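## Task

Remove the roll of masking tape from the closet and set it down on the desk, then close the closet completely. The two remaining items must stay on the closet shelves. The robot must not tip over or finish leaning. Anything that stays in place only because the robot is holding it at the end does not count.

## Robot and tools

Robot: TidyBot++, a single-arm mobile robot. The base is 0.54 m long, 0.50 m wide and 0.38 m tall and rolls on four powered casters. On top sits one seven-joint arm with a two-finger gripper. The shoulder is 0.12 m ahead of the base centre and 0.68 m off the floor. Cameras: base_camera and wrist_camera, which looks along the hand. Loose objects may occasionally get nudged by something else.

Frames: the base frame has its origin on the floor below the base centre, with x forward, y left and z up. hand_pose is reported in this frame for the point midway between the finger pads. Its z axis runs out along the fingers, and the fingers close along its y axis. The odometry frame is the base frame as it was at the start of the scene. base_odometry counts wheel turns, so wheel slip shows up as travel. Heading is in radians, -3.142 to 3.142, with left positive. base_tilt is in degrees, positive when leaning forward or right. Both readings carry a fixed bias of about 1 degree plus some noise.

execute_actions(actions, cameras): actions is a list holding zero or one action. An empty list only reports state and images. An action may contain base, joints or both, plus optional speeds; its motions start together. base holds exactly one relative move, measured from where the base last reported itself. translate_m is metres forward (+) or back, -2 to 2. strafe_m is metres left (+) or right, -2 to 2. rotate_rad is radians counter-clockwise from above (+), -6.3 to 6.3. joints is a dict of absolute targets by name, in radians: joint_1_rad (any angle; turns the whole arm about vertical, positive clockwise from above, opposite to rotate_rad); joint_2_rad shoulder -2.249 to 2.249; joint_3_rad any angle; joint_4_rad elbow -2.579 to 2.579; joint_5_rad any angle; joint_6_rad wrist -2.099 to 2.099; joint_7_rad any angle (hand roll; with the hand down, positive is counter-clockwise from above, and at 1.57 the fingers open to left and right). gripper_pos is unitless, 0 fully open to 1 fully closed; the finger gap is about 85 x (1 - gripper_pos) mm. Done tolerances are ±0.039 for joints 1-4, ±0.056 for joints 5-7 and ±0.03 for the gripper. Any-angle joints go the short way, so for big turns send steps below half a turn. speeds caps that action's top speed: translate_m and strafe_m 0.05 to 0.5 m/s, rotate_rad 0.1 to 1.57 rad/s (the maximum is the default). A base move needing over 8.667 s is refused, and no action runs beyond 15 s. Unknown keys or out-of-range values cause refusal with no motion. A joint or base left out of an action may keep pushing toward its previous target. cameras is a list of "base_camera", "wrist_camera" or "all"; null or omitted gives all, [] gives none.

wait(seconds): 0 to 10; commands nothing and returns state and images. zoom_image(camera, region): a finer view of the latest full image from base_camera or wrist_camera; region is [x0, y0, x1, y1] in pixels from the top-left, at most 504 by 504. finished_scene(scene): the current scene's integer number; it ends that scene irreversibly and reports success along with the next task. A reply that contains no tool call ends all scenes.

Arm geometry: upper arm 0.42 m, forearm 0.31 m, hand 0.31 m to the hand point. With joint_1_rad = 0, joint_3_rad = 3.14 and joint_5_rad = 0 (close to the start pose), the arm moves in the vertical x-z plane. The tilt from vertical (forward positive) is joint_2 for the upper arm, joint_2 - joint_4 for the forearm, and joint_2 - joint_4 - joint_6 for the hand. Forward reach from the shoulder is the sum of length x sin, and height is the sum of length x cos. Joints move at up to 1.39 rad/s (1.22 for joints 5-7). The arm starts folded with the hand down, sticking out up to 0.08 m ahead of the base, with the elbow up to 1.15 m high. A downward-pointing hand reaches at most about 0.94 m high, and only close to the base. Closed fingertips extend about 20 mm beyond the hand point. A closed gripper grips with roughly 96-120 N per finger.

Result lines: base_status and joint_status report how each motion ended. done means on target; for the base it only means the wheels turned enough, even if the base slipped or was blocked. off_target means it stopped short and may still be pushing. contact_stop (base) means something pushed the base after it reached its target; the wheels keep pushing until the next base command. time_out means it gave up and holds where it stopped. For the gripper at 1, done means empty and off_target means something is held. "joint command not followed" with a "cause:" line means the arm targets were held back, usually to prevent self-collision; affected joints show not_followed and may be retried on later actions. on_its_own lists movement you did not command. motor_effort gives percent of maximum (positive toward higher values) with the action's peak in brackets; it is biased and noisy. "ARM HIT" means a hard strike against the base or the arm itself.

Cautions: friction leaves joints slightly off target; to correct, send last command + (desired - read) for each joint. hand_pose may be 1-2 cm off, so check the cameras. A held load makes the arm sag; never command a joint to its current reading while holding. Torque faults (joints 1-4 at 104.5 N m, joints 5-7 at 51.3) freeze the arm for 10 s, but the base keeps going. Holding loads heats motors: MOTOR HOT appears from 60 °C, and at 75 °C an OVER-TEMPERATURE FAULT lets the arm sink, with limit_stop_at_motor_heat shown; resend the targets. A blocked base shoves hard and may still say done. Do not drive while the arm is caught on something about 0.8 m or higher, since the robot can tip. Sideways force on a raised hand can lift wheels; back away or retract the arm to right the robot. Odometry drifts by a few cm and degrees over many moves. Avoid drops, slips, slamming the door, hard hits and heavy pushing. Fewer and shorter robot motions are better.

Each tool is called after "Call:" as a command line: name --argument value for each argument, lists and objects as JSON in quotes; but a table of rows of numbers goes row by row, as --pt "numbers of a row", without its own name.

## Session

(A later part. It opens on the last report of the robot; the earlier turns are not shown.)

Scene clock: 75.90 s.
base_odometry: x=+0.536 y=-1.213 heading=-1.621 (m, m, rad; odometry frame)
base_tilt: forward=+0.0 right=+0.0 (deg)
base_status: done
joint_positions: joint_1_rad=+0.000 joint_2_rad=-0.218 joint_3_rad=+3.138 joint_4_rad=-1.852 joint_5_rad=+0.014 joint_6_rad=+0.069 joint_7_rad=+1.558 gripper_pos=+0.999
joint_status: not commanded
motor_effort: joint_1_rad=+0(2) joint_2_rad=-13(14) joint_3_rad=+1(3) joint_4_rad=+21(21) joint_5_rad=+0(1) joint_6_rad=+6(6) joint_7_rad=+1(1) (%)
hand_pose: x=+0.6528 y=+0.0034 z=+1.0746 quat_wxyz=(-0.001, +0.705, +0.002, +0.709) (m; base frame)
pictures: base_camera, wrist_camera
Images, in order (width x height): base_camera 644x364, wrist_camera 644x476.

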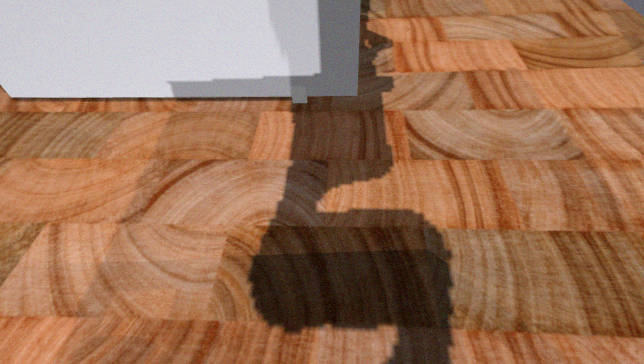

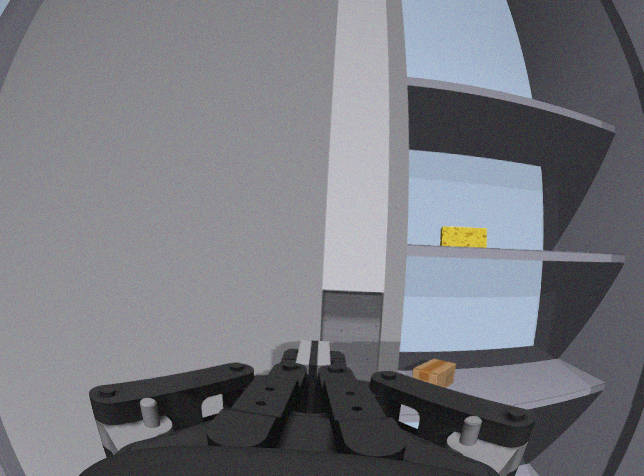

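Call:
execute_actions --actions '[{"base":{"strafe_m":-0.023}}]' --cameras '[]'

Call:
execute_actions --actions '[{"base":{"translate_m":0.08},"speeds":{"translate_m":0.07}}]' --cameras '["wrist_camera"]'

Scene clock: 77.53 s.
base_odometry: x=+0.513 y=-1.212 heading=-1.621 (m, m, rad; odometry frame)
base_tilt: forward=+0.0 right=+0.0 (deg)
base_status: done
joint_positions: joint_1_rad=+0.001 joint_2_rad=-0.218 joint_3_rad=+3.143 joint_4_rad=-1.852 joint_5_rad=+0.014 joint_6_rad=+0.069 joint_7_rad=+1.558 gripper_pos=+0.999
joint_status: not commanded
motor_effort: joint_1_rad=+0(2) joint_2_rad=-14(14) joint_3_rad=+1(3) joint_4_rad=+21(21) joint_5_rad=+0(0) joint_6_rad=+7(7) joint_7_rad=+1(1) (%)
hand_pose: x=+0.6529 y=+0.0000 z=+1.0747 quat_wxyz=(+0.001, +0.705, +0.000, +0.709) (m; base frame)
pictures: none
No camera images: the call's "cameras" was empty. Leave "cameras" out to get every camera's image.

Scene clock: 79.27 s.
base_odometry: x=+0.509 y=-1.292 heading=-1.621 (m, m, rad; odometry frame)
base_tilt: forward=+0.0 right=+0.0 (deg)
base_status: done
joint_positions: joint_1_rad=+0.001 joint_2_rad=-0.228 joint_3_rad=+3.143 joint_4_rad=-1.854 joint_5_rad=+0.014 joint_6_rad=+0.068 joint_7_rad=+1.558 gripper_pos=+0.999
joint_status: not commanded
motor_effort: joint_1_rad=+0(1) joint_2_rad=-11(14) joint_3_rad=+1(2) joint_4_rad=+21(26) joint_5_rad=+0(0) joint_6_rad=+6(9) joint_7_rad=+1(1) (%)
hand_pose: x=+0.6490 y=+0.0000 z=+1.0787 quat_wxyz=(+0.001, +0.702, +0.000, +0.712) (m; base frame)
pictures: wrist_camera
Images, in order (width x height): wrist_camera 644x476.

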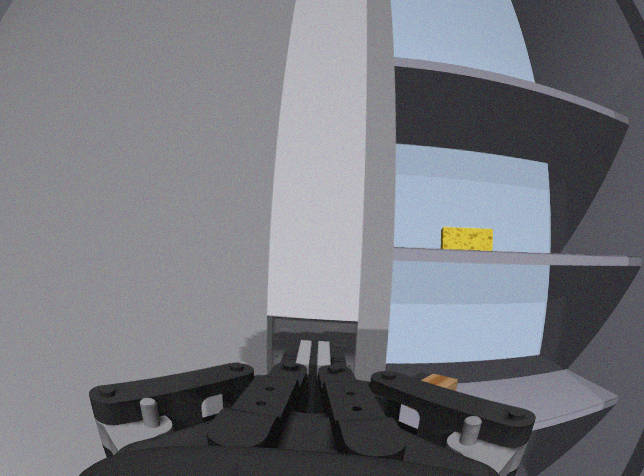

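Call:
execute_actions --actions '[{"base":{"strafe_m":-0.14},"speeds":{"strafe_m":0.08}}]'

Scene clock: 82.50 s.
base_odometry: x=+0.369 y=-1.285 heading=-1.620 (m, m, rad; odometry frame)
base_tilt: forward=+0.0 right=+0.0 (deg)
base_status: done
joint_positions: joint_1_rad=-0.028 joint_2_rad=-0.240 joint_3_rad=+3.106 joint_4_rad=-1.865 joint_5_rad=+0.014 joint_6_rad=+0.068 joint_7_rad=+1.558 gripper_pos=+0.999
joint_status: not commanded
motor_effort: joint_1_rad=+5(9) joint_2_rad=-5(13) joint_3_rad=+7(12) joint_4_rad=+27(27) joint_5_rad=+0(0) joint_6_rad=+11(12) joint_7_rad=+1(1) (%)
hand_pose: x=+0.6426 y=+0.0379 z=+1.0778 quat_wxyz=(-0.019, +0.702, +0.026, +0.712) (m; base frame)
pictures: base_camera, wrist_camera
Images, in order (width x height): base_camera 644x364, wrist_camera 644x476.

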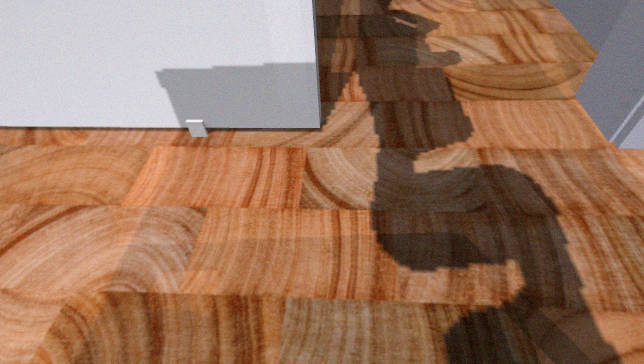

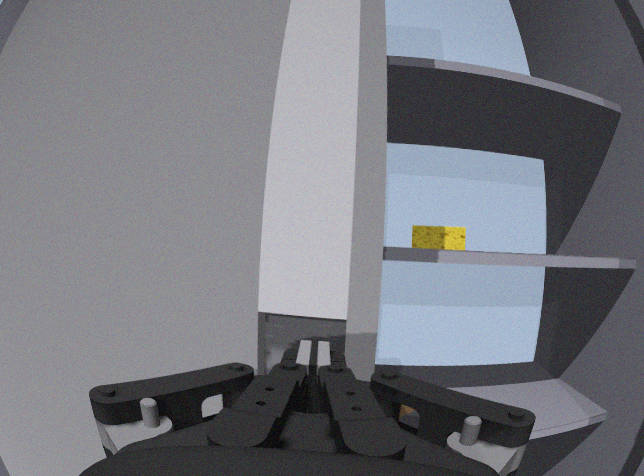

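Call:
execute_actions --actions '[{"base":{"translate_m":-0.08}}]' --cameras '[]'

Call:
execute_actions --actions '[{"base":{"strafe_m":0.66}}]'

Scene clock: 84.73 s.
base_odometry: x=+0.373 y=-1.205 heading=-1.620 (m, m, rad; odometry frame)
base_tilt: forward=+0.0 right=+0.0 (deg)
base_status: done
joint_positions: joint_1_rad=-0.006 joint_2_rad=-0.217 joint_3_rad=+3.133 joint_4_rad=-1.846 joint_5_rad=+0.014 joint_6_rad=+0.068 joint_7_rad=+1.558 gripper_pos=+0.999
joint_status: not commanded
motor_effort: joint_1_rad=+0(5) joint_2_rad=-13(17) joint_3_rad=+0(6) joint_4_rad=+20(27) joint_5_rad=+0(0) joint_6_rad=+7(11) joint_7_rad=+1(2) (%)
hand_pose: x=+0.6533 y=+0.0103 z=+1.0777 quat_wxyz=(-0.004, +0.703, +0.007, +0.711) (m; base frame)
pictures: none
No camera images: the call's "cameras" was empty. Leave "cameras" out to get every camera's image.

Scene clock: 87.43 s.
base_odometry: x=+1.033 y=-1.238 heading=-1.620 (m, m, rad; odometry frame)
base_tilt: forward=+0.0 right=+0.0 (deg)
base_status: done
joint_positions: joint_1_rad=-0.005 joint_2_rad=-0.217 joint_3_rad=+3.135 joint_4_rad=-1.846 joint_5_rad=+0.014 joint_6_rad=+0.068 joint_7_rad=+1.558 gripper_pos=+0.999
joint_status: not commanded
motor_effort: joint_1_rad=+0(1) joint_2_rad=-13(15) joint_3_rad=+0(2) joint_4_rad=+21(20) joint_5_rad=+0(0) joint_6_rad=+7(6) joint_7_rad=+2(1) (%)
hand_pose: x=+0.6534 y=+0.0083 z=+1.0777 quat_wxyz=(-0.003, +0.703, +0.005, +0.711) (m; base frame)
pictures: base_camera, wrist_camera
Images, in order (width x height): base_camera 644x364, wrist_camera 644x476.

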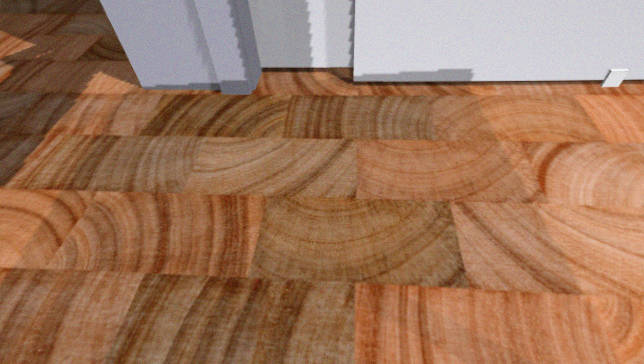

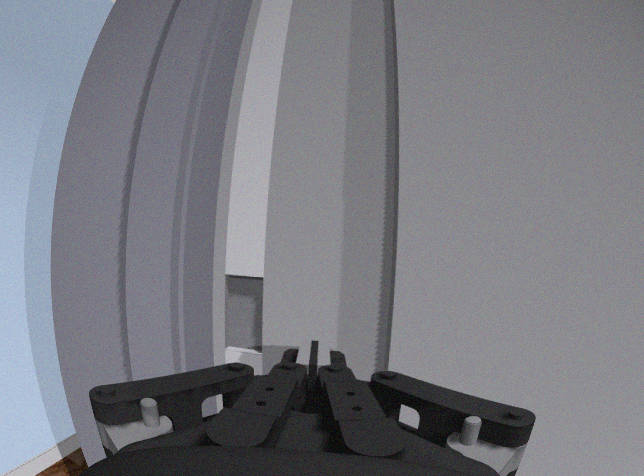

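Call:
execute_actions --actions '[{"base":{"rotate_rad":-0.03},"joints":{"joint_1_rad":0.005,"joint_3_rad":3.145}}]' --cameras '[]'

Call:
execute_actions --actions '[{"base":{"strafe_m":0.095}}]'

Scene clock: 89.40 s.
base_odometry: x=+1.033 y=-1.238 heading=-1.650 (m, m, rad; odometry frame)
base_tilt: forward=+0.0 right=+0.0 (deg)
base_status: done
joint_positions: joint_1_rad=+0.000 joint_2_rad=-0.217 joint_3_rad=+3.141 joint_4_rad=-1.846 joint_5_rad=+0.014 joint_6_rad=+0.068 joint_7_rad=+1.558 gripper_pos=+0.999
joint_status: all done
motor_effort: joint_1_rad=+0(2) joint_2_rad=-13(14) joint_3_rad=+1(4) joint_4_rad=+21(22) joint_5_rad=+0(0) joint_6_rad=+6(7) joint_7_rad=+0(1) (%)
hand_pose: x=+0.6535 y=+0.0020 z=+1.0777 quat_wxyz=(+0.000, +0.703, +0.001, +0.711) (m; base frame)
pictures: none
No camera images: the call's "cameras" was empty. Leave "cameras" out to get every camera's image.

Scene clock: 90.63 s.
base_odometry: x=+1.128 y=-1.245 heading=-1.651 (m, m, rad; odometry frame)
base_tilt: forward=+0.0 right=+0.0 (deg)
base_status: done
joint_positions: joint_1_rad=+0.001 joint_2_rad=-0.217 joint_3_rad=+3.140 joint_4_rad=-1.846 joint_5_rad=+0.014 joint_6_rad=+0.068 joint_7_rad=+1.558 gripper_pos=+0.999
joint_status: not commanded
motor_effort: joint_1_rad=+0(2) joint_2_rad=-13(14) joint_3_rad=+1(4) joint_4_rad=+20(22) joint_5_rad=+0(0) joint_6_rad=+6(7) joint_7_rad=+1(1) (%)
hand_pose: x=+0.6535 y=+0.0023 z=+1.0777 quat_wxyz=(+0.000, +0.703, +0.001, +0.711) (m; base frame)
pictures: base_camera, wrist_camera
Images, in order (width x height): base_camera 644x364, wrist_camera 644x476.

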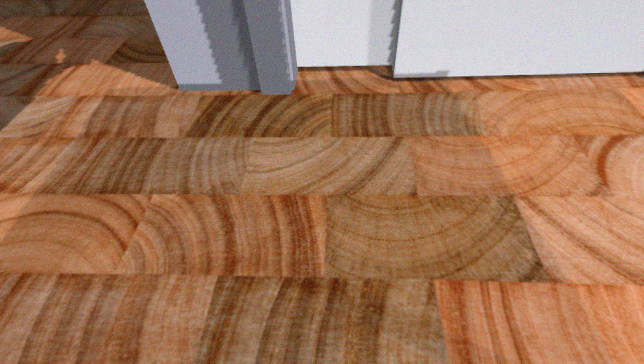

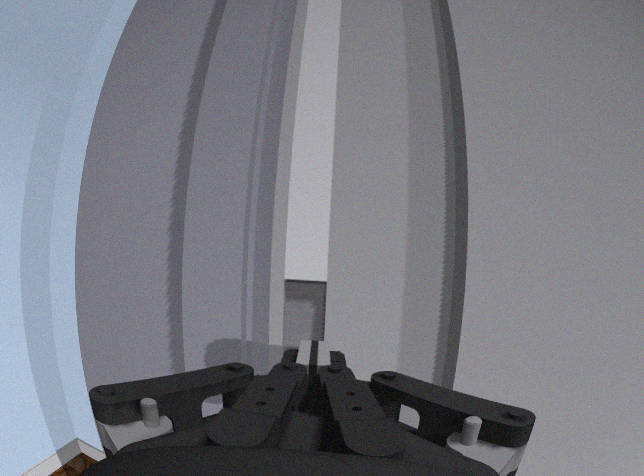

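Call:
execute_actions --actions '[{"base":{"strafe_m":0.014},"joints":{"joint_7_rad":0.0,"joint_6_rad":0.01}}]' --cameras '[]'

Call:
execute_actions --actions '[{"base":{"translate_m":0.14},"speeds":{"translate_m":0.15}}]' --cameras '["wrist_camera"]'

Scene clock: 93.60 s.
base_odometry: x=+1.142 y=-1.247 heading=-1.651 (m, m, rad; odometry frame)
base_tilt: forward=+0.0 right=+0.0 (deg)
base_status: done
joint_positions: joint_1_rad=+0.001 joint_2_rad=-0.217 joint_3_rad=+3.141 joint_4_rad=-1.846 joint_5_rad=+0.014 joint_6_rad=+0.043 joint_7_rad=+0.000 gripper_pos=+0.999
joint_status: all done
motor_effort: joint_1_rad=+0(2) joint_2_rad=-13(14) joint_3_rad=+1(3) joint_4_rad=+20(21) joint_5_rad=+1(1) joint_6_rad=+6(7) joint_7_rad=+1(1) (%)
hand_pose: x=+0.6535 y=+0.0015 z=+1.0699 quat_wxyz=(-0.493, +0.507, -0.500, +0.500) (m; base frame)
pictures: none
No camera images: the call's "cameras" was empty. Leave "cameras" out to get every camera's image.

Scene clock: 95.20 s.
base_odometry: x=+1.131 y=-1.386 heading=-1.651 (m, m, rad; odometry frame)
base_tilt: forward=+0.0 right=+0.0 (deg)
base_status: done
joint_positions: joint_1_rad=+0.001 joint_2_rad=-0.213 joint_3_rad=+3.141 joint_4_rad=-1.846 joint_5_rad=+0.014 joint_6_rad=+0.042 joint_7_rad=+0.000 gripper_pos=+0.999
joint_status: not commanded
motor_effort: joint_1_rad=+0(1) joint_2_rad=-14(16) joint_3_rad=+1(0) joint_4_rad=+20(21) joint_5_rad=+1(1) joint_6_rad=+6(8) joint_7_rad=+1(1) (%)
hand_pose: x=+0.6552 y=+0.0015 z=+1.0670 quat_wxyz=(-0.491, +0.509, -0.501, +0.498) (m; base frame)
pictures: wrist_camera
Images, in order (width x height): wrist_camera 644x476.

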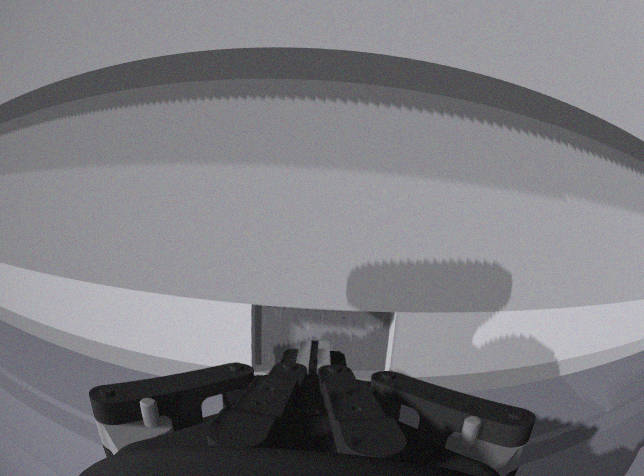

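Call:
execute_actions --actions '[{"base":{"strafe_m":0.006}}]' --cameras '[]'

Call:
execute_actions --actions '[{"base":{"translate_m":0.055},"speeds":{"translate_m":0.06}}]' --cameras '["wrist_camera"]'

Scene clock: 96.97 s.
base_odometry: x=+1.137 y=-1.387 heading=-1.651 (m, m, rad; odometry frame)
base_tilt: forward=+0.0 right=+0.0 (deg)
base_status: done
joint_positions: joint_1_rad=+0.002 joint_2_rad=-0.213 joint_3_rad=+3.141 joint_4_rad=-1.846 joint_5_rad=+0.014 joint_6_rad=+0.042 joint_7_rad=+0.000 gripper_pos=+0.999
joint_status: not commanded
motor_effort: joint_1_rad=+0(2) joint_2_rad=-12(15) joint_3_rad=+1(4) joint_4_rad=+21(21) joint_5_rad=+0(0) joint_6_rad=+6(6) joint_7_rad=+1(1) (%)
hand_pose: x=+0.6552 y=+0.0009 z=+1.0670 quat_wxyz=(-0.491, +0.509, -0.502, +0.498) (m; base frame)
pictures: none
No camera images: the call's "cameras" was empty. Leave "cameras" out to get every camera's image.

Scene clock: 98.33 s.
base_odometry: x=+1.132 y=-1.441 heading=-1.651 (m, m, rad; odometry frame)
base_tilt: forward=+0.0 right=+0.0 (deg)
base_status: done
joint_positions: joint_1_rad=+0.002 joint_2_rad=-0.263 joint_3_rad=+3.141 joint_4_rad=-1.869 joint_5_rad=+0.014 joint_6_rad=+0.011 joint_7_rad=+0.000 gripper_pos=+0.999
joint_status: not commanded
motor_effort: joint_1_rad=+1(2) joint_2_rad=-2(14) joint_3_rad=+2(3) joint_4_rad=+25(27) joint_5_rad=+1(1) joint_6_rad=+9(12) joint_7_rad=+1(2) (%)
hand_pose: x=+0.6349 y=+0.0010 z=+1.0695 quat_wxyz=(-0.490, +0.509, -0.503, +0.498) (m; base frame)
pictures: wrist_camera
Images, in order (width x height): wrist_camera 644x476.

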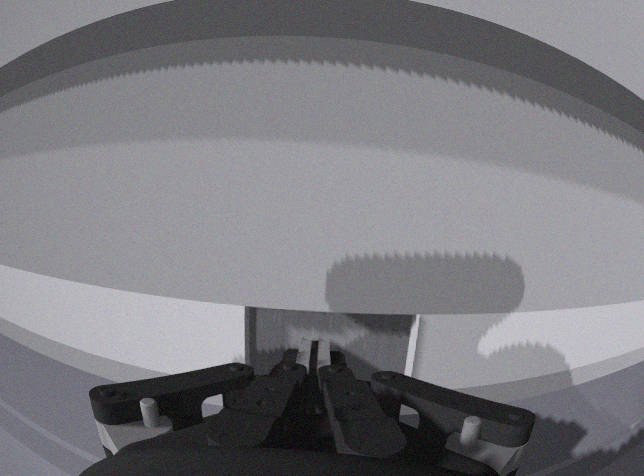

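In, with some pressure. Ease slightly and slide right.

Call:
execute_actions --actions '[{"base":{"translate_m":-0.008},"speeds":{"translate_m":0.06}}]' --cameras '[]'

Call:
execute_actions --actions '[{"base":{"strafe_m":-0.2},"speeds":{"strafe_m":0.08}}]'

Scene clock: 100.83 s.
base_odometry: x=+1.133 y=-1.433 heading=-1.651 (m, m, rad; odometry frame)
base_tilt: forward=+0.0 right=+0.0 (deg)
base_status: done
joint_positions: joint_1_rad=+0.002 joint_2_rad=-0.244 joint_3_rad=+3.141 joint_4_rad=-1.857 joint_5_rad=+0.014 joint_6_rad=+0.011 joint_7_rad=+0.000 gripper_pos=+0.999
joint_status: not commanded
motor_effort: joint_1_rad=+1(1) joint_2_rad=-8(11) joint_3_rad=+1(3) joint_4_rad=+22(26) joint_5_rad=+1(1) joint_6_rad=+7(9) joint_7_rad=+1(1) (%)
hand_pose: x=+0.6428 y=+0.0009 z=+1.0671 quat_wxyz=(-0.488, +0.511, -0.504, +0.496) (m; base frame)
pictures: none
No camera images: the call's "cameras" was empty. Leave "cameras" out to get every camera's image.

Scene clock: 103.87 s.
base_odometry: x=+0.934 y=-1.417 heading=-1.651 (m, m, rad; odometry frame)
base_tilt: forward=+0.0 right=+0.0 (deg)
base_status: done
joint_positions: joint_1_rad=-0.044 joint_2_rad=-0.256 joint_3_rad=+3.086 joint_4_rad=-1.866 joint_5_rad=+0.014 joint_6_rad=+0.008 joint_7_rad=+0.000 gripper_pos=+0.999
joint_status: not commanded
motor_effort: joint_1_rad=+9(13) joint_2_rad=-3(9) joint_3_rad=+13(16) joint_4_rad=+25(28) joint_5_rad=+1(1) joint_6_rad=+8(12) joint_7_rad=+1(2) (%)
hand_pose: x=+0.6341 y=+0.0574 z=+1.0666 quat_wxyz=(-0.509, +0.539, -0.475, +0.475) (m; base frame)
pictures: base_camera, wrist_camera
Images, in order (width x height): base_camera 644x364, wrist_camera 644x476.

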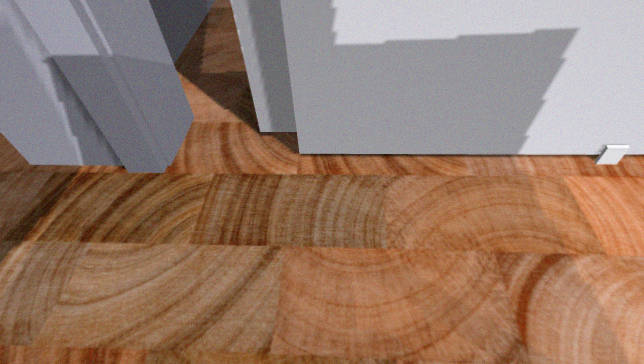

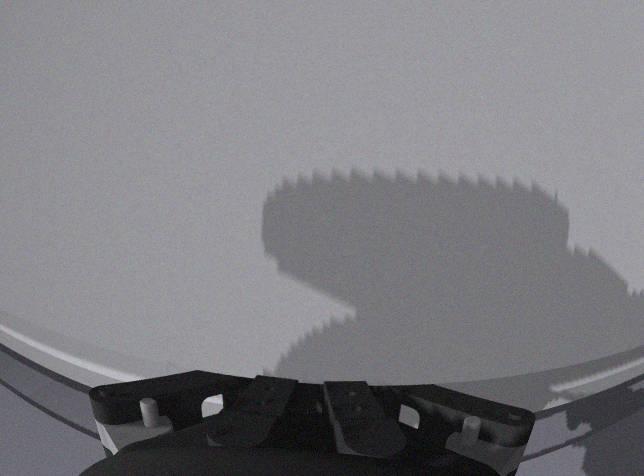

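Call:
execute_actions --actions '[{"base":{"strafe_m":-0.22},"speeds":{"strafe_m":0.08}}]' --cameras '["base_camera"]'

Scene clock: 107.77 s.
base_odometry: x=+0.714 y=-1.400 heading=-1.651 (m, m, rad; odometry frame)
base_tilt: forward=+0.0 right=+0.0 (deg)
base_status: done
joint_positions: joint_1_rad=-0.068 joint_2_rad=-0.277 joint_3_rad=+3.055 joint_4_rad=-1.877 joint_5_rad=+0.014 joint_6_rad=-0.003 joint_7_rad=+0.000 gripper_pos=+0.999
joint_status: not commanded
motor_effort: joint_1_rad=+14(18) joint_2_rad=+3(9) joint_3_rad=+19(23) joint_4_rad=+29(28) joint_5_rad=+1(2) joint_6_rad=+13(14) joint_7_rad=+2(3) (%)
hand_pose: x=+0.6212 y=+0.0870 z=+1.0665 quat_wxyz=(-0.519, +0.554, -0.458, +0.463) (m; base frame)
pictures: base_camera
Images, in order (width x height): base_camera 644x364.

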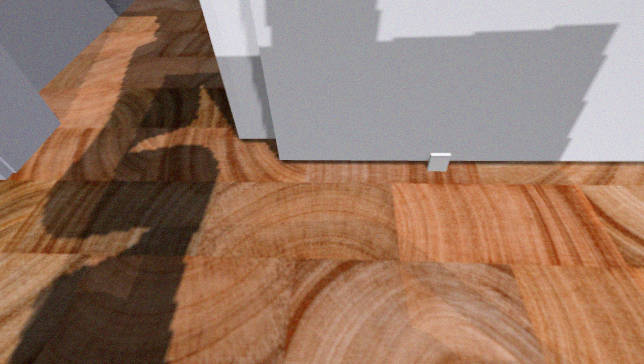

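Call:
execute_actions --actions '[{"base":{"translate_m":-0.018},"speeds":{"translate_m":0.06}}]' --cameras '[]'

Call:
execute_actions --actions '[{"base":{"strafe_m":-0.17},"speeds":{"strafe_m":0.08}}]' --cameras '["base_camera"]'

Scene clock: 109.40 s.
base_odometry: x=+0.716 y=-1.382 heading=-1.650 (m, m, rad; odometry frame)
base_tilt: forward=+0.0 right=+0.0 (deg)
base_status: done
joint_positions: joint_1_rad=-0.058 joint_2_rad=-0.238 joint_3_rad=+3.070 joint_4_rad=-1.849 joint_5_rad=+0.014 joint_6_rad=-0.003 joint_7_rad=+0.000 gripper_pos=+0.999
joint_status: not commanded
motor_effort: joint_1_rad=+10(13) joint_2_rad=-8(11) joint_3_rad=+13(17) joint_4_rad=+21(29) joint_5_rad=+1(1) joint_6_rad=+6(12) joint_7_rad=+2(1) (%)
hand_pose: x=+0.6391 y=+0.0744 z=+1.0640 quat_wxyz=(-0.512, +0.549, -0.469, +0.465) (m; base frame)
pictures: none
No camera images: the call's "cameras" was empty. Leave "cameras" out to get every camera's image.

Scene clock: 112.10 s.
base_odometry: x=+0.546 y=-1.368 heading=-1.650 (m, m, rad; odometry frame)
base_tilt: forward=-0.1 right=+0.0 (deg)
base_status: done
joint_positions: joint_1_rad=-0.061 joint_2_rad=-0.267 joint_3_rad=+3.064 joint_4_rad=-1.873 joint_5_rad=+0.014 joint_6_rad=-0.003 joint_7_rad=+0.000 gripper_pos=+0.999
joint_status: not commanded
motor_effort: joint_1_rad=+13(16) joint_2_rad=+0(12) joint_3_rad=+17(21) joint_4_rad=+29(30) joint_5_rad=+1(2) joint_6_rad=+12(13) joint_7_rad=+2(2) (%)
hand_pose: x=+0.6269 y=+0.0782 z=+1.0638 quat_wxyz=(-0.514, +0.551, -0.465, +0.465) (m; base frame)
pictures: base_camera
Images, in order (width x height): base_camera 644x364.

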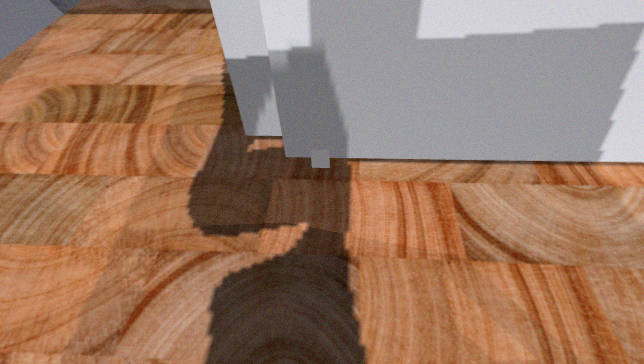

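Call:
execute_actions --actions '[{"base":{"translate_m":-0.012},"speeds":{"translate_m":0.06}}]' --cameras '[]'

Call:
execute_actions --actions '[{"base":{"strafe_m":-0.08},"speeds":{"strafe_m":0.06}}]' --cameras '["base_camera"]'

Scene clock: 113.43 s.
base_odometry: x=+0.547 y=-1.356 heading=-1.650 (m, m, rad; odometry frame)
base_tilt: forward=+0.0 right=+0.0 (deg)
base_status: done
joint_positions: joint_1_rad=-0.056 joint_2_rad=-0.240 joint_3_rad=+3.073 joint_4_rad=-1.852 joint_5_rad=+0.014 joint_6_rad=-0.003 joint_7_rad=+0.000 gripper_pos=+0.999
joint_status: not commanded
motor_effort: joint_1_rad=+10(12) joint_2_rad=-8(10) joint_3_rad=+13(16) joint_4_rad=+20(28) joint_5_rad=+1(1) joint_6_rad=+6(12) joint_7_rad=+1(2) (%)
hand_pose: x=+0.6388 y=+0.0718 z=+1.0631 quat_wxyz=(-0.510, +0.549, -0.471, +0.466) (m; base frame)
pictures: none
No camera images: the call's "cameras" was empty. Leave "cameras" out to get every camera's image.

Scene clock: 115.30 s.
base_odometry: x=+0.468 y=-1.350 heading=-1.650 (m, m, rad; odometry frame)
base_tilt: forward=+0.0 right=+0.0 (deg)
base_status: done
joint_positions: joint_1_rad=-0.090 joint_2_rad=-0.233 joint_3_rad=+3.034 joint_4_rad=-1.848 joint_5_rad=+0.014 joint_6_rad=-0.003 joint_7_rad=+0.000 gripper_pos=+0.999
joint_status: not commanded
motor_effort: joint_1_rad=+19(21) joint_2_rad=-9(12) joint_3_rad=+23(26) joint_4_rad=+17(25) joint_5_rad=+3(3) joint_6_rad=+3(10) joint_7_rad=+3(4) (%)
hand_pose: x=+0.6340 y=+0.1128 z=+1.0616 quat_wxyz=(-0.524, +0.568, -0.449, +0.448) (m; base frame)
pictures: base_camera
Images, in order (width x height): base_camera 644x364.

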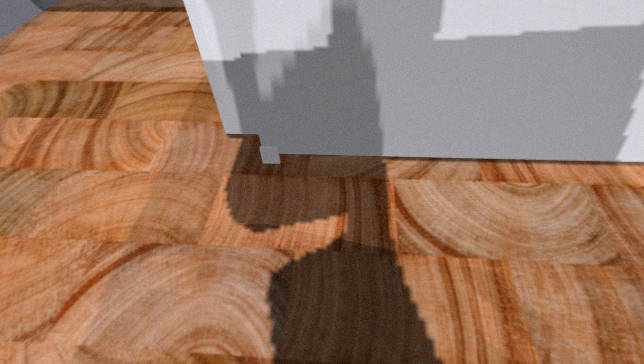

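Call:
execute_actions --actions '[{"base":{"strafe_m":0.08},"speeds":{"strafe_m":0.15}}]' --cameras '[]'

Call:
execute_actions --actions '[{"base":{"translate_m":-0.3}}]' --cameras '[]'

Call:
execute_actions --actions '[{"base":{"rotate_rad":-0.04},"joints":{"joint_7_rad":1.57,"joint_6_rad":-0.6,"gripper_pos":0}}]' --cameras '[]'

Call:
execute_actions --actions '[{"base":{"strafe_m":0.33}}]'

Scene clock: 117.53 s.
base_odometry: x=+0.547 y=-1.356 heading=-1.649 (m, m, rad; odometry frame)
base_tilt: forward=+0.0 right=+0.0 (deg)
base_status: done
joint_positions: joint_1_rad=-0.019 joint_2_rad=-0.252 joint_3_rad=+3.112 joint_4_rad=-1.865 joint_5_rad=+0.014 joint_6_rad=-0.003 joint_7_rad=+0.000 gripper_pos=+0.999
joint_status: not commanded
motor_effort: joint_1_rad=+5(19) joint_2_rad=-5(9) joint_3_rad=+7(23) joint_4_rad=+23(27) joint_5_rad=+1(3) joint_6_rad=+8(11) joint_7_rad=+1(4) (%)
hand_pose: x=+0.6379 y=+0.0293 z=+1.0621 quat_wxyz=(-0.495, +0.528, -0.493, +0.482) (m; base frame)
pictures: none
No camera images: the call's "cameras" was empty. Leave "cameras" out to get every camera's image.

Scene clock: 119.43 s.
base_odometry: x=+0.571 y=-1.057 heading=-1.649 (m, m, rad; odometry frame)
base_tilt: forward=+0.0 right=+0.0 (deg)
base_status: done
joint_positions: joint_1_rad=-0.002 joint_2_rad=-0.217 joint_3_rad=+3.136 joint_4_rad=-1.851 joint_5_rad=+0.014 joint_6_rad=-0.003 joint_7_rad=+0.000 gripper_pos=+0.999
joint_status: not commanded
motor_effort: joint_1_rad=+0(6) joint_2_rad=-13(18) joint_3_rad=+0(8) joint_4_rad=+21(24) joint_5_rad=+1(1) joint_6_rad=+7(8) joint_7_rad=+1(1) (%)
hand_pose: x=+0.6525 y=+0.0058 z=+1.0522 quat_wxyz=(-0.481, +0.522, -0.510, +0.485) (m; base frame)
pictures: none
No camera images: the call's "cameras" was empty. Leave "cameras" out to get every camera's image.

Scene clock: 121.20 s.
base_odometry: x=+0.571 y=-1.057 heading=-1.689 (m, m, rad; odometry frame)
base_tilt: forward=+0.0 right=+0.0 (deg)
base_status: done
joint_positions: joint_1_rad=+0.004 joint_2_rad=-0.217 joint_3_rad=+3.143 joint_4_rad=-1.851 joint_5_rad=+0.014 joint_6_rad=-0.574 joint_7_rad=+1.570 gripper_pos=+0.000
joint_status: all done
motor_effort: joint_1_rad=+0(2) joint_2_rad=-12(14) joint_3_rad=+1(3) joint_4_rad=+19(21) joint_5_rad=+1(1) joint_6_rad=+6(6) joint_7_rad=+1(1) (%)
hand_pose: x=+0.5921 y=-0.0035 z=+0.8875 quat_wxyz=(+0.007, +0.893, +0.001, +0.450) (m; base frame)
pictures: none
No camera images: the call's "cameras" was empty. Leave "cameras" out to get every camera's image.

Scene clock: 123.20 s.
base_odometry: x=+0.899 y=-1.096 heading=-1.689 (m, m, rad; odometry frame)
base_tilt: forward=+0.0 right=+0.0 (deg)
base_status: done
joint_positions: joint_1_rad=+0.003 joint_2_rad=-0.217 joint_3_rad=+3.142 joint_4_rad=-1.851 joint_5_rad=+0.014 joint_6_rad=-0.574 joint_7_rad=+1.570 gripper_pos=+0.000
joint_status: not commanded
motor_effort: joint_1_rad=+0(2) joint_2_rad=-12(12) joint_3_rad=+0(3) joint_4_rad=+20(19) joint_5_rad=+0(1) joint_6_rad=+5(4) joint_7_rad=+1(1) (%)
hand_pose: x=+0.5921 y=-0.0026 z=+0.8875 quat_wxyz=(+0.007, +0.893, +0.002, +0.450) (m; base frame)
pictures: base_camera, wrist_camera
Images, in order (width x height): base_camera 644x364, wrist_camera 644x476.

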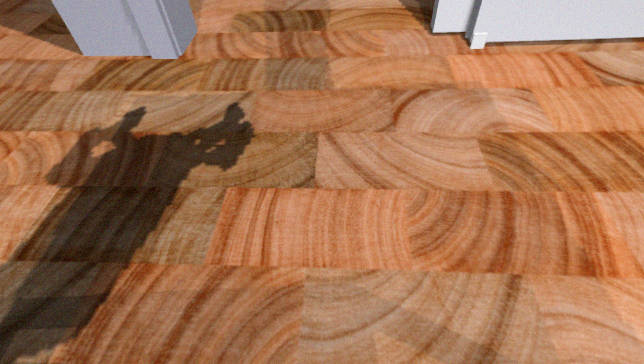

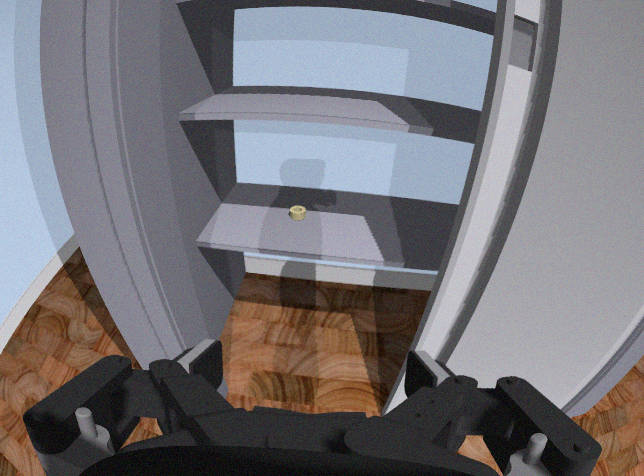

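Call:
execute_actions --actions '[{"base":{"strafe_m":0.06},"joints":{"joint_2_rad":1.094,"joint_4_rad":-1.39,"joint_6_rad":0.39}}]'

Scene clock: 129.40 s.
base_odometry: x=+0.958 y=-1.103 heading=-1.688 (m, m, rad; odometry frame)
base_tilt: forward=+0.0 right=+0.0 (deg)
base_status: done
joint_positions: joint_1_rad=+0.003 joint_2_rad=+1.092 joint_3_rad=+3.141 joint_4_rad=-1.411 joint_5_rad=+0.014 joint_6_rad=+0.356 joint_7_rad=+1.570 gripper_pos=+0.000
joint_status: all done
motor_effort: joint_1_rad=+0(2) joint_2_rad=-45(47) joint_3_rad=+0(3) joint_4_rad=+14(20) joint_5_rad=+1(1) joint_6_rad=+5(5) joint_7_rad=+1(1) (%)
hand_pose: x=+0.9407 y=+0.0006 z=+0.4534 quat_wxyz=(+0.001, +0.879, +0.005, +0.477) (m; base frame)
pictures: base_camera, wrist_camera
Images, in order (width x height): base_camera 644x364, wrist_camera 644x476.

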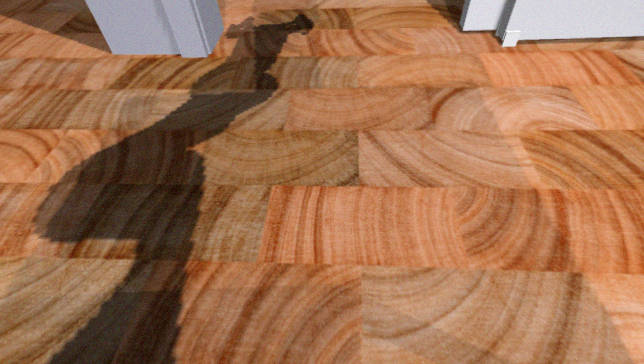

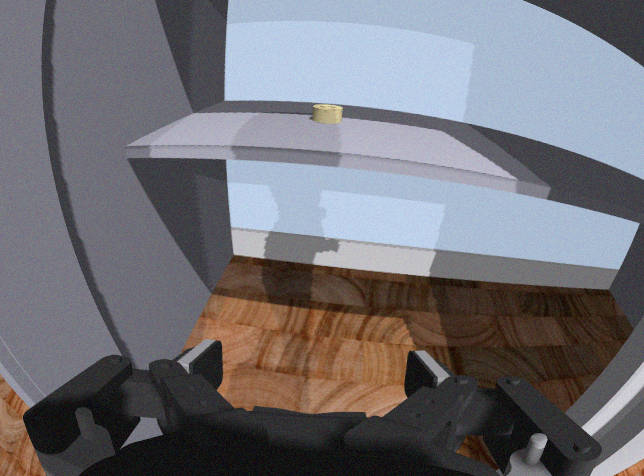

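Call:
execute_actions --actions '[{"joints":{"joint_2_rad":0.975,"joint_4_rad":-1.385,"joint_6_rad":0.27}}]' --cameras '[]'

Call:
execute_actions --actions '[{"base":{"translate_m":0.36},"speeds":{"translate_m":0.3}}]'

Scene clock: 132.13 s.
base_odometry: x=+0.958 y=-1.103 heading=-1.688 (m, m, rad; odometry frame)
base_tilt: forward=+0.0 right=+0.0 (deg)
base_status: not commanded
joint_positions: joint_1_rad=+0.003 joint_2_rad=+0.972 joint_3_rad=+3.141 joint_4_rad=-1.396 joint_5_rad=+0.014 joint_6_rad=+0.303 joint_7_rad=+1.570 gripper_pos=+0.000
joint_status: all done
motor_effort: joint_1_rad=+0(0) joint_2_rad=-45(49) joint_3_rad=+0(0) joint_4_rad=+16(16) joint_5_rad=+1(0) joint_6_rad=+5(5) joint_7_rad=+1(2) (%)
hand_pose: x=+0.9602 y=+0.0004 z=+0.5466 quat_wxyz=(+0.002, +0.859, +0.005, +0.513) (m; base frame)
pictures: none
No camera images: the call's "cameras" was empty. Leave "cameras" out to get every camera's image.

Scene clock: 134.30 s.
base_odometry: x=+0.916 y=-1.460 heading=-1.688 (m, m, rad; odometry frame)
base_tilt: forward=+0.0 right=+0.0 (deg)
base_status: done
joint_positions: joint_1_rad=+0.003 joint_2_rad=+0.972 joint_3_rad=+3.141 joint_4_rad=-1.396 joint_5_rad=+0.014 joint_6_rad=+0.302 joint_7_rad=+1.570 gripper_pos=+0.000
joint_status: not commanded
motor_effort: joint_1_rad=+0(1) joint_2_rad=-45(47) joint_3_rad=+0(1) joint_4_rad=+16(16) joint_5_rad=+0(0) joint_6_rad=+5(6) joint_7_rad=+1(1) (%)
hand_pose: x=+0.9600 y=+0.0004 z=+0.5462 quat_wxyz=(+0.002, +0.859, +0.005, +0.512) (m; base frame)
pictures: base_camera, wrist_camera
Images, in order (width x height): base_camera 644x364, wrist_camera 644x476.

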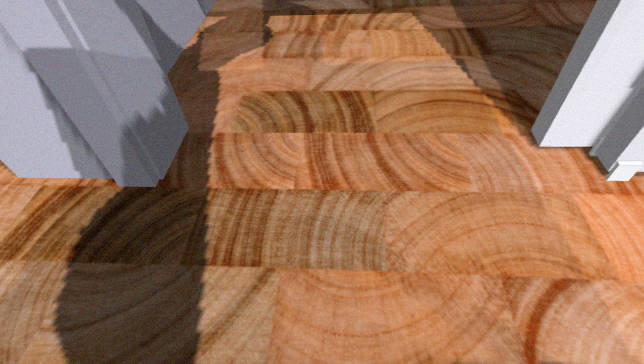

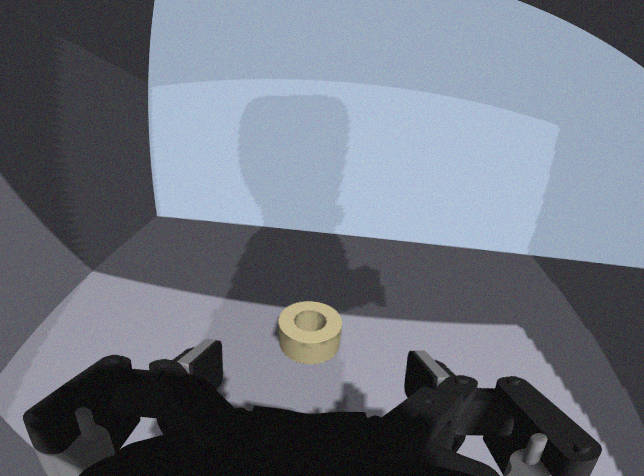

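Call:
execute_actions --actions '[{"base":{"translate_m":0.11},"speeds":{"translate_m":0.15}}]' --cameras '["wrist_camera"]'

Call:
execute_actions --actions '[{"joints":{"joint_2_rad":1.045}}]'

Scene clock: 137.53 s.
base_odometry: x=+0.904 y=-1.570 heading=-1.688 (m, m, rad; odometry frame)
base_tilt: forward=+0.0 right=+0.0 (deg)
base_status: done
joint_positions: joint_1_rad=+0.003 joint_2_rad=+0.972 joint_3_rad=+3.141 joint_4_rad=-1.396 joint_5_rad=+0.014 joint_6_rad=+0.301 joint_7_rad=+1.570 gripper_pos=+0.000
joint_status: not commanded
motor_effort: joint_1_rad=+0(3) joint_2_rad=-45(46) joint_3_rad=+0(1) joint_4_rad=+15(16) joint_5_rad=+0(0) joint_6_rad=+6(6) joint_7_rad=+1(1) (%)
hand_pose: x=+0.9600 y=+0.0004 z=+0.5462 quat_wxyz=(+0.002, +0.859, +0.005, +0.512) (m; base frame)
pictures: wrist_camera
Images, in order (width x height): wrist_camera 644x476.

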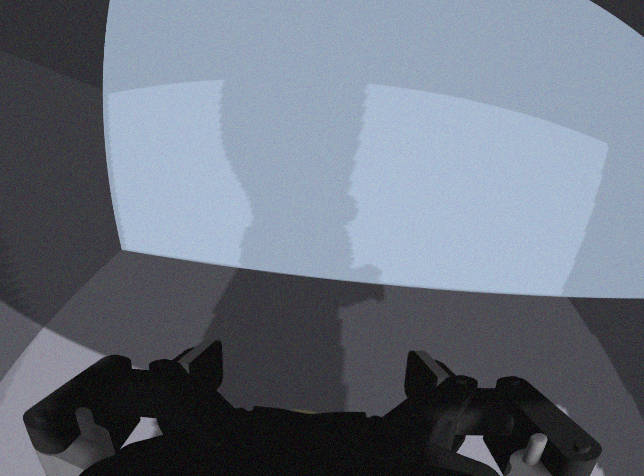

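Scene clock: 138.67 s.
base_odometry: x=+0.904 y=-1.570 heading=-1.688 (m, m, rad; odometry frame)
base_tilt: forward=+0.0 right=+0.0 (deg)
base_status: not commanded
joint_positions: joint_1_rad=+0.003 joint_2_rad=+1.048 joint_3_rad=+3.141 joint_4_rad=-1.396 joint_5_rad=+0.014 joint_6_rad=+0.301 joint_7_rad=+1.570 gripper_pos=+0.000
joint_status: all done
motor_effort: joint_1_rad=+0(0) joint_2_rad=-45(48) joint_3_rad=+0(0) joint_4_rad=+14(16) joint_5_rad=+1(0) joint_6_rad=+5(5) joint_7_rad=+1(1) (%)
hand_pose: x=+0.9473 y=+0.0004 z=+0.4825 quat_wxyz=(+0.002, +0.878, +0.005, +0.479) (m; base frame)
pictures: base_camera, wrist_camera
Images, in order (width x height): base_camera 644x364, wrist_camera 644x476.

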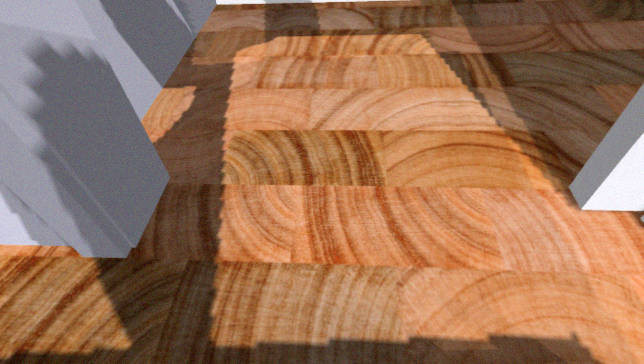

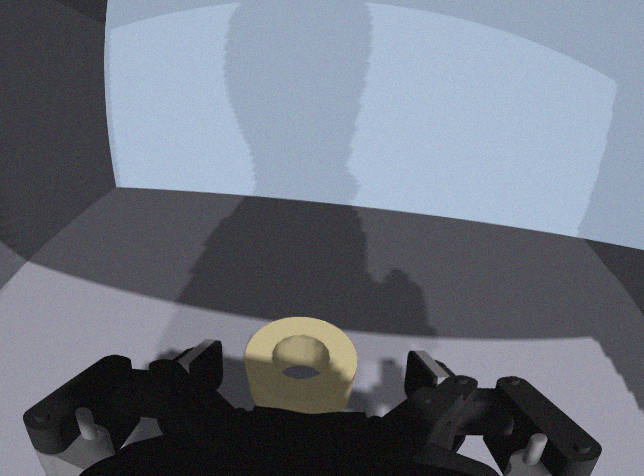

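Call:
execute_actions --actions '[{"joints":{"joint_2_rad":1.065}}]' --cameras '["wrist_camera"]'

Scene clock: 139.87 s.
base_odometry: x=+0.904 y=-1.570 heading=-1.688 (m, m, rad; odometry frame)
base_tilt: forward=+0.0 right=+0.0 (deg)
base_status: not commanded
joint_positions: joint_1_rad=+0.003 joint_2_rad=+1.058 joint_3_rad=+3.141 joint_4_rad=-1.396 joint_5_rad=+0.014 joint_6_rad=+0.301 joint_7_rad=+1.570 gripper_pos=+0.000
joint_status: all done
motor_effort: joint_1_rad=+0(0) joint_2_rad=-46(46) joint_3_rad=+0(0) joint_4_rad=+14(15) joint_5_rad=+1(0) joint_6_rad=+5(5) joint_7_rad=+1(1) (%)
hand_pose: x=+0.9451 y=+0.0004 z=+0.4737 quat_wxyz=(+0.002, +0.880, +0.005, +0.474) (m; base frame)
pictures: wrist_camera
Images, in order (width x height): wrist_camera 644x476.

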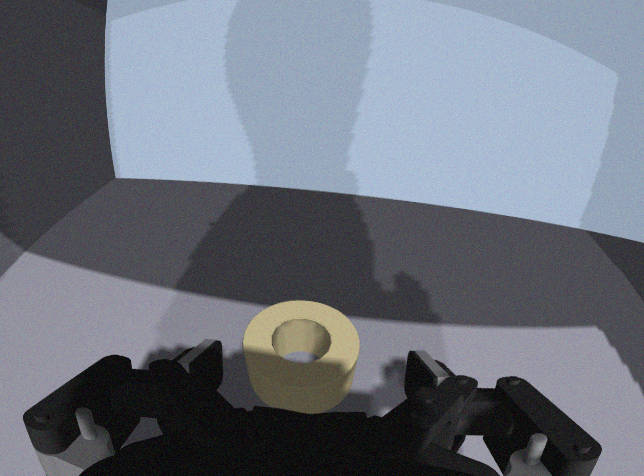

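Call:
execute_actions --actions '[{"base":{"translate_m":0.012},"joints":{"joint_2_rad":1.075}}]' --cameras '["wrist_camera"]'

Call:
execute_actions --actions '[{"joints":{"gripper_pos":1}}]' --cameras '["wrist_camera"]'

Scene clock: 141.40 s.
base_odometry: x=+0.902 y=-1.582 heading=-1.688 (m, m, rad; odometry frame)
base_tilt: forward=+0.0 right=+0.0 (deg)
base_status: done
joint_positions: joint_1_rad=+0.003 joint_2_rad=+1.063 joint_3_rad=+3.141 joint_4_rad=-1.391 joint_5_rad=+0.014 joint_6_rad=+0.301 joint_7_rad=+1.570 gripper_pos=+0.000
joint_status: all done
motor_effort: joint_1_rad=+0(2) joint_2_rad=-43(47) joint_3_rad=+0(1) joint_4_rad=+13(15) joint_5_rad=+1(0) joint_6_rad=+4(6) joint_7_rad=+1(2) (%)
hand_pose: x=+0.9460 y=+0.0004 z=+0.4722 quat_wxyz=(+0.002, +0.880, +0.005, +0.474) (m; base frame)
pictures: wrist_camera
Images, in order (width x height): wrist_camera 644x476.

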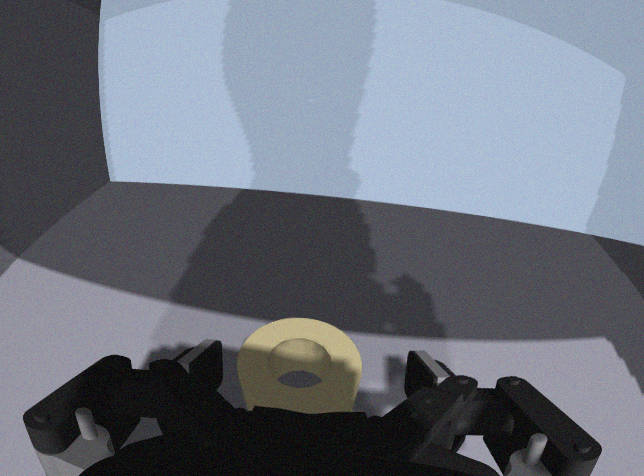

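Scene clock: 142.50 s.
base_odometry: x=+0.902 y=-1.582 heading=-1.688 (m, m, rad; odometry frame)
base_tilt: forward=+0.0 right=+0.0 (deg)
base_status: not commanded
joint_positions: joint_1_rad=+0.003 joint_2_rad=+1.057 joint_3_rad=+3.141 joint_4_rad=-1.390 joint_5_rad=+0.014 joint_6_rad=+0.301 joint_7_rad=+1.570 gripper_pos=+0.491
joint_status: gripper_pos off_target (ended at +0.491, target +1.000)
motor_effort: joint_1_rad=+0(2) joint_2_rad=-41(45) joint_3_rad=+0(1) joint_4_rad=+12(13) joint_5_rad=+1(0) joint_6_rad=+3(5) joint_7_rad=+1(2) (%)
hand_pose: x=+0.9477 y=+0.0004 z=+0.4779 quat_wxyz=(+0.002, +0.879, +0.005, +0.477) (m; base frame)
pictures: wrist_camera
Images, in order (width x height): wrist_camera 644x476.

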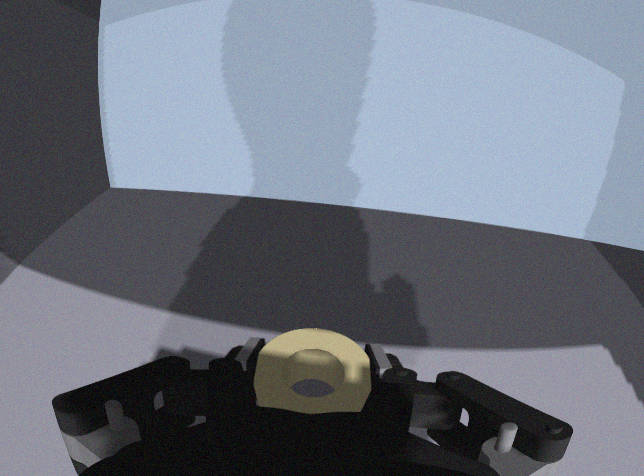

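Call:
execute_actions --actions '[{"joints":{"joint_2_rad":0.99}}]' --cameras '[]'

Call:
execute_actions --actions '[{"base":{"translate_m":-0.75}}]' --cameras '["wrist_camera"]'

Call:
execute_actions --actions '[{"joints":{"joint_2_rad":-0.2,"joint_4_rad":-2.0,"joint_6_rad":0.1}}]' --cameras '["wrist_camera"]'

Scene clock: 145.47 s.
base_odometry: x=+0.902 y=-1.582 heading=-1.688 (m, m, rad; odometry frame)
base_tilt: forward=+0.0 right=+0.0 (deg)
base_status: not commanded
joint_positions: joint_1_rad=+0.003 joint_2_rad=+0.991 joint_3_rad=+3.141 joint_4_rad=-1.390 joint_5_rad=+0.014 joint_6_rad=+0.300 joint_7_rad=+1.570 gripper_pos=+0.491
joint_status: all done
motor_effort: joint_1_rad=+0(0) joint_2_rad=-45(49) joint_3_rad=+0(0) joint_4_rad=+15(16) joint_5_rad=+0(1) joint_6_rad=+6(6) joint_7_rad=+1(2) (%)
hand_pose: x=+0.9592 y=+0.0004 z=+0.5323 quat_wxyz=(+0.002, +0.863, +0.005, +0.505) (m; base frame)
pictures: none
No camera images: the call's "cameras" was empty. Leave "cameras" out to get every camera's image.

Scene clock: 148.53 s.
base_odometry: x=+0.989 y=-0.837 heading=-1.687 (m, m, rad; odometry frame)
base_tilt: forward=+0.0 right=+0.0 (deg)
base_status: done
joint_positions: joint_1_rad=+0.004 joint_2_rad=+0.991 joint_3_rad=+3.141 joint_4_rad=-1.390 joint_5_rad=+0.014 joint_6_rad=+0.299 joint_7_rad=+1.570 gripper_pos=+0.491
joint_status: not commanded
motor_effort: joint_1_rad=+0(3) joint_2_rad=-46(48) joint_3_rad=+0(2) joint_4_rad=+14(16) joint_5_rad=+1(0) joint_6_rad=+6(6) joint_7_rad=+2(1) (%)
hand_pose: x=+0.9591 y=-0.0003 z=+0.5321 quat_wxyz=(+0.002, +0.863, +0.005, +0.505) (m; base frame)
pictures: wrist_camera
Images, in order (width x height): wrist_camera 644x476.

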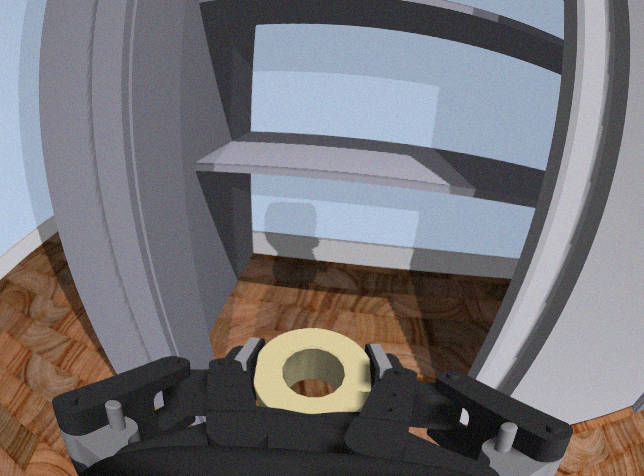

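Scene clock: 151.00 s.
base_odometry: x=+0.989 y=-0.837 heading=-1.687 (m, m, rad; odometry frame)
base_tilt: forward=+0.0 right=+0.0 (deg)
base_status: not commanded
joint_positions: joint_1_rad=+0.004 joint_2_rad=-0.196 joint_3_rad=+3.141 joint_4_rad=-1.981 joint_5_rad=+0.014 joint_6_rad=+0.133 joint_7_rad=+1.570 gripper_pos=+0.491
joint_status: all done
motor_effort: joint_1_rad=+0(0) joint_2_rad=-14(48) joint_3_rad=+1(0) joint_4_rad=+20(21) joint_5_rad=+1(0) joint_6_rad=+7(7) joint_7_rad=+1(1) (%)
hand_pose: x=+0.6547 y=+0.0002 z=+1.0022 quat_wxyz=(+0.005, +0.735, +0.004, +0.678) (m; base frame)
pictures: wrist_camera
Images, in order (width x height): wrist_camera 644x476.

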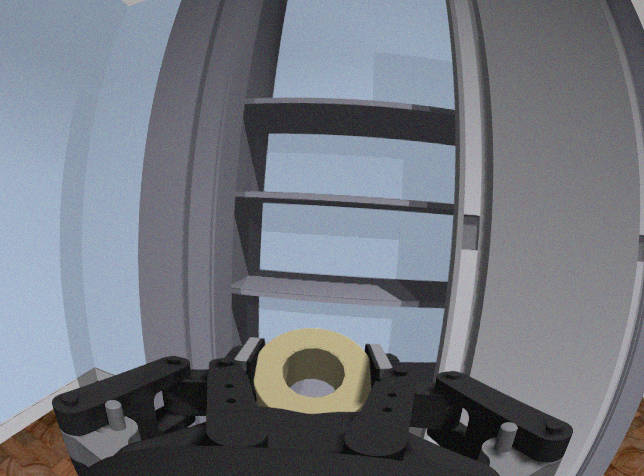

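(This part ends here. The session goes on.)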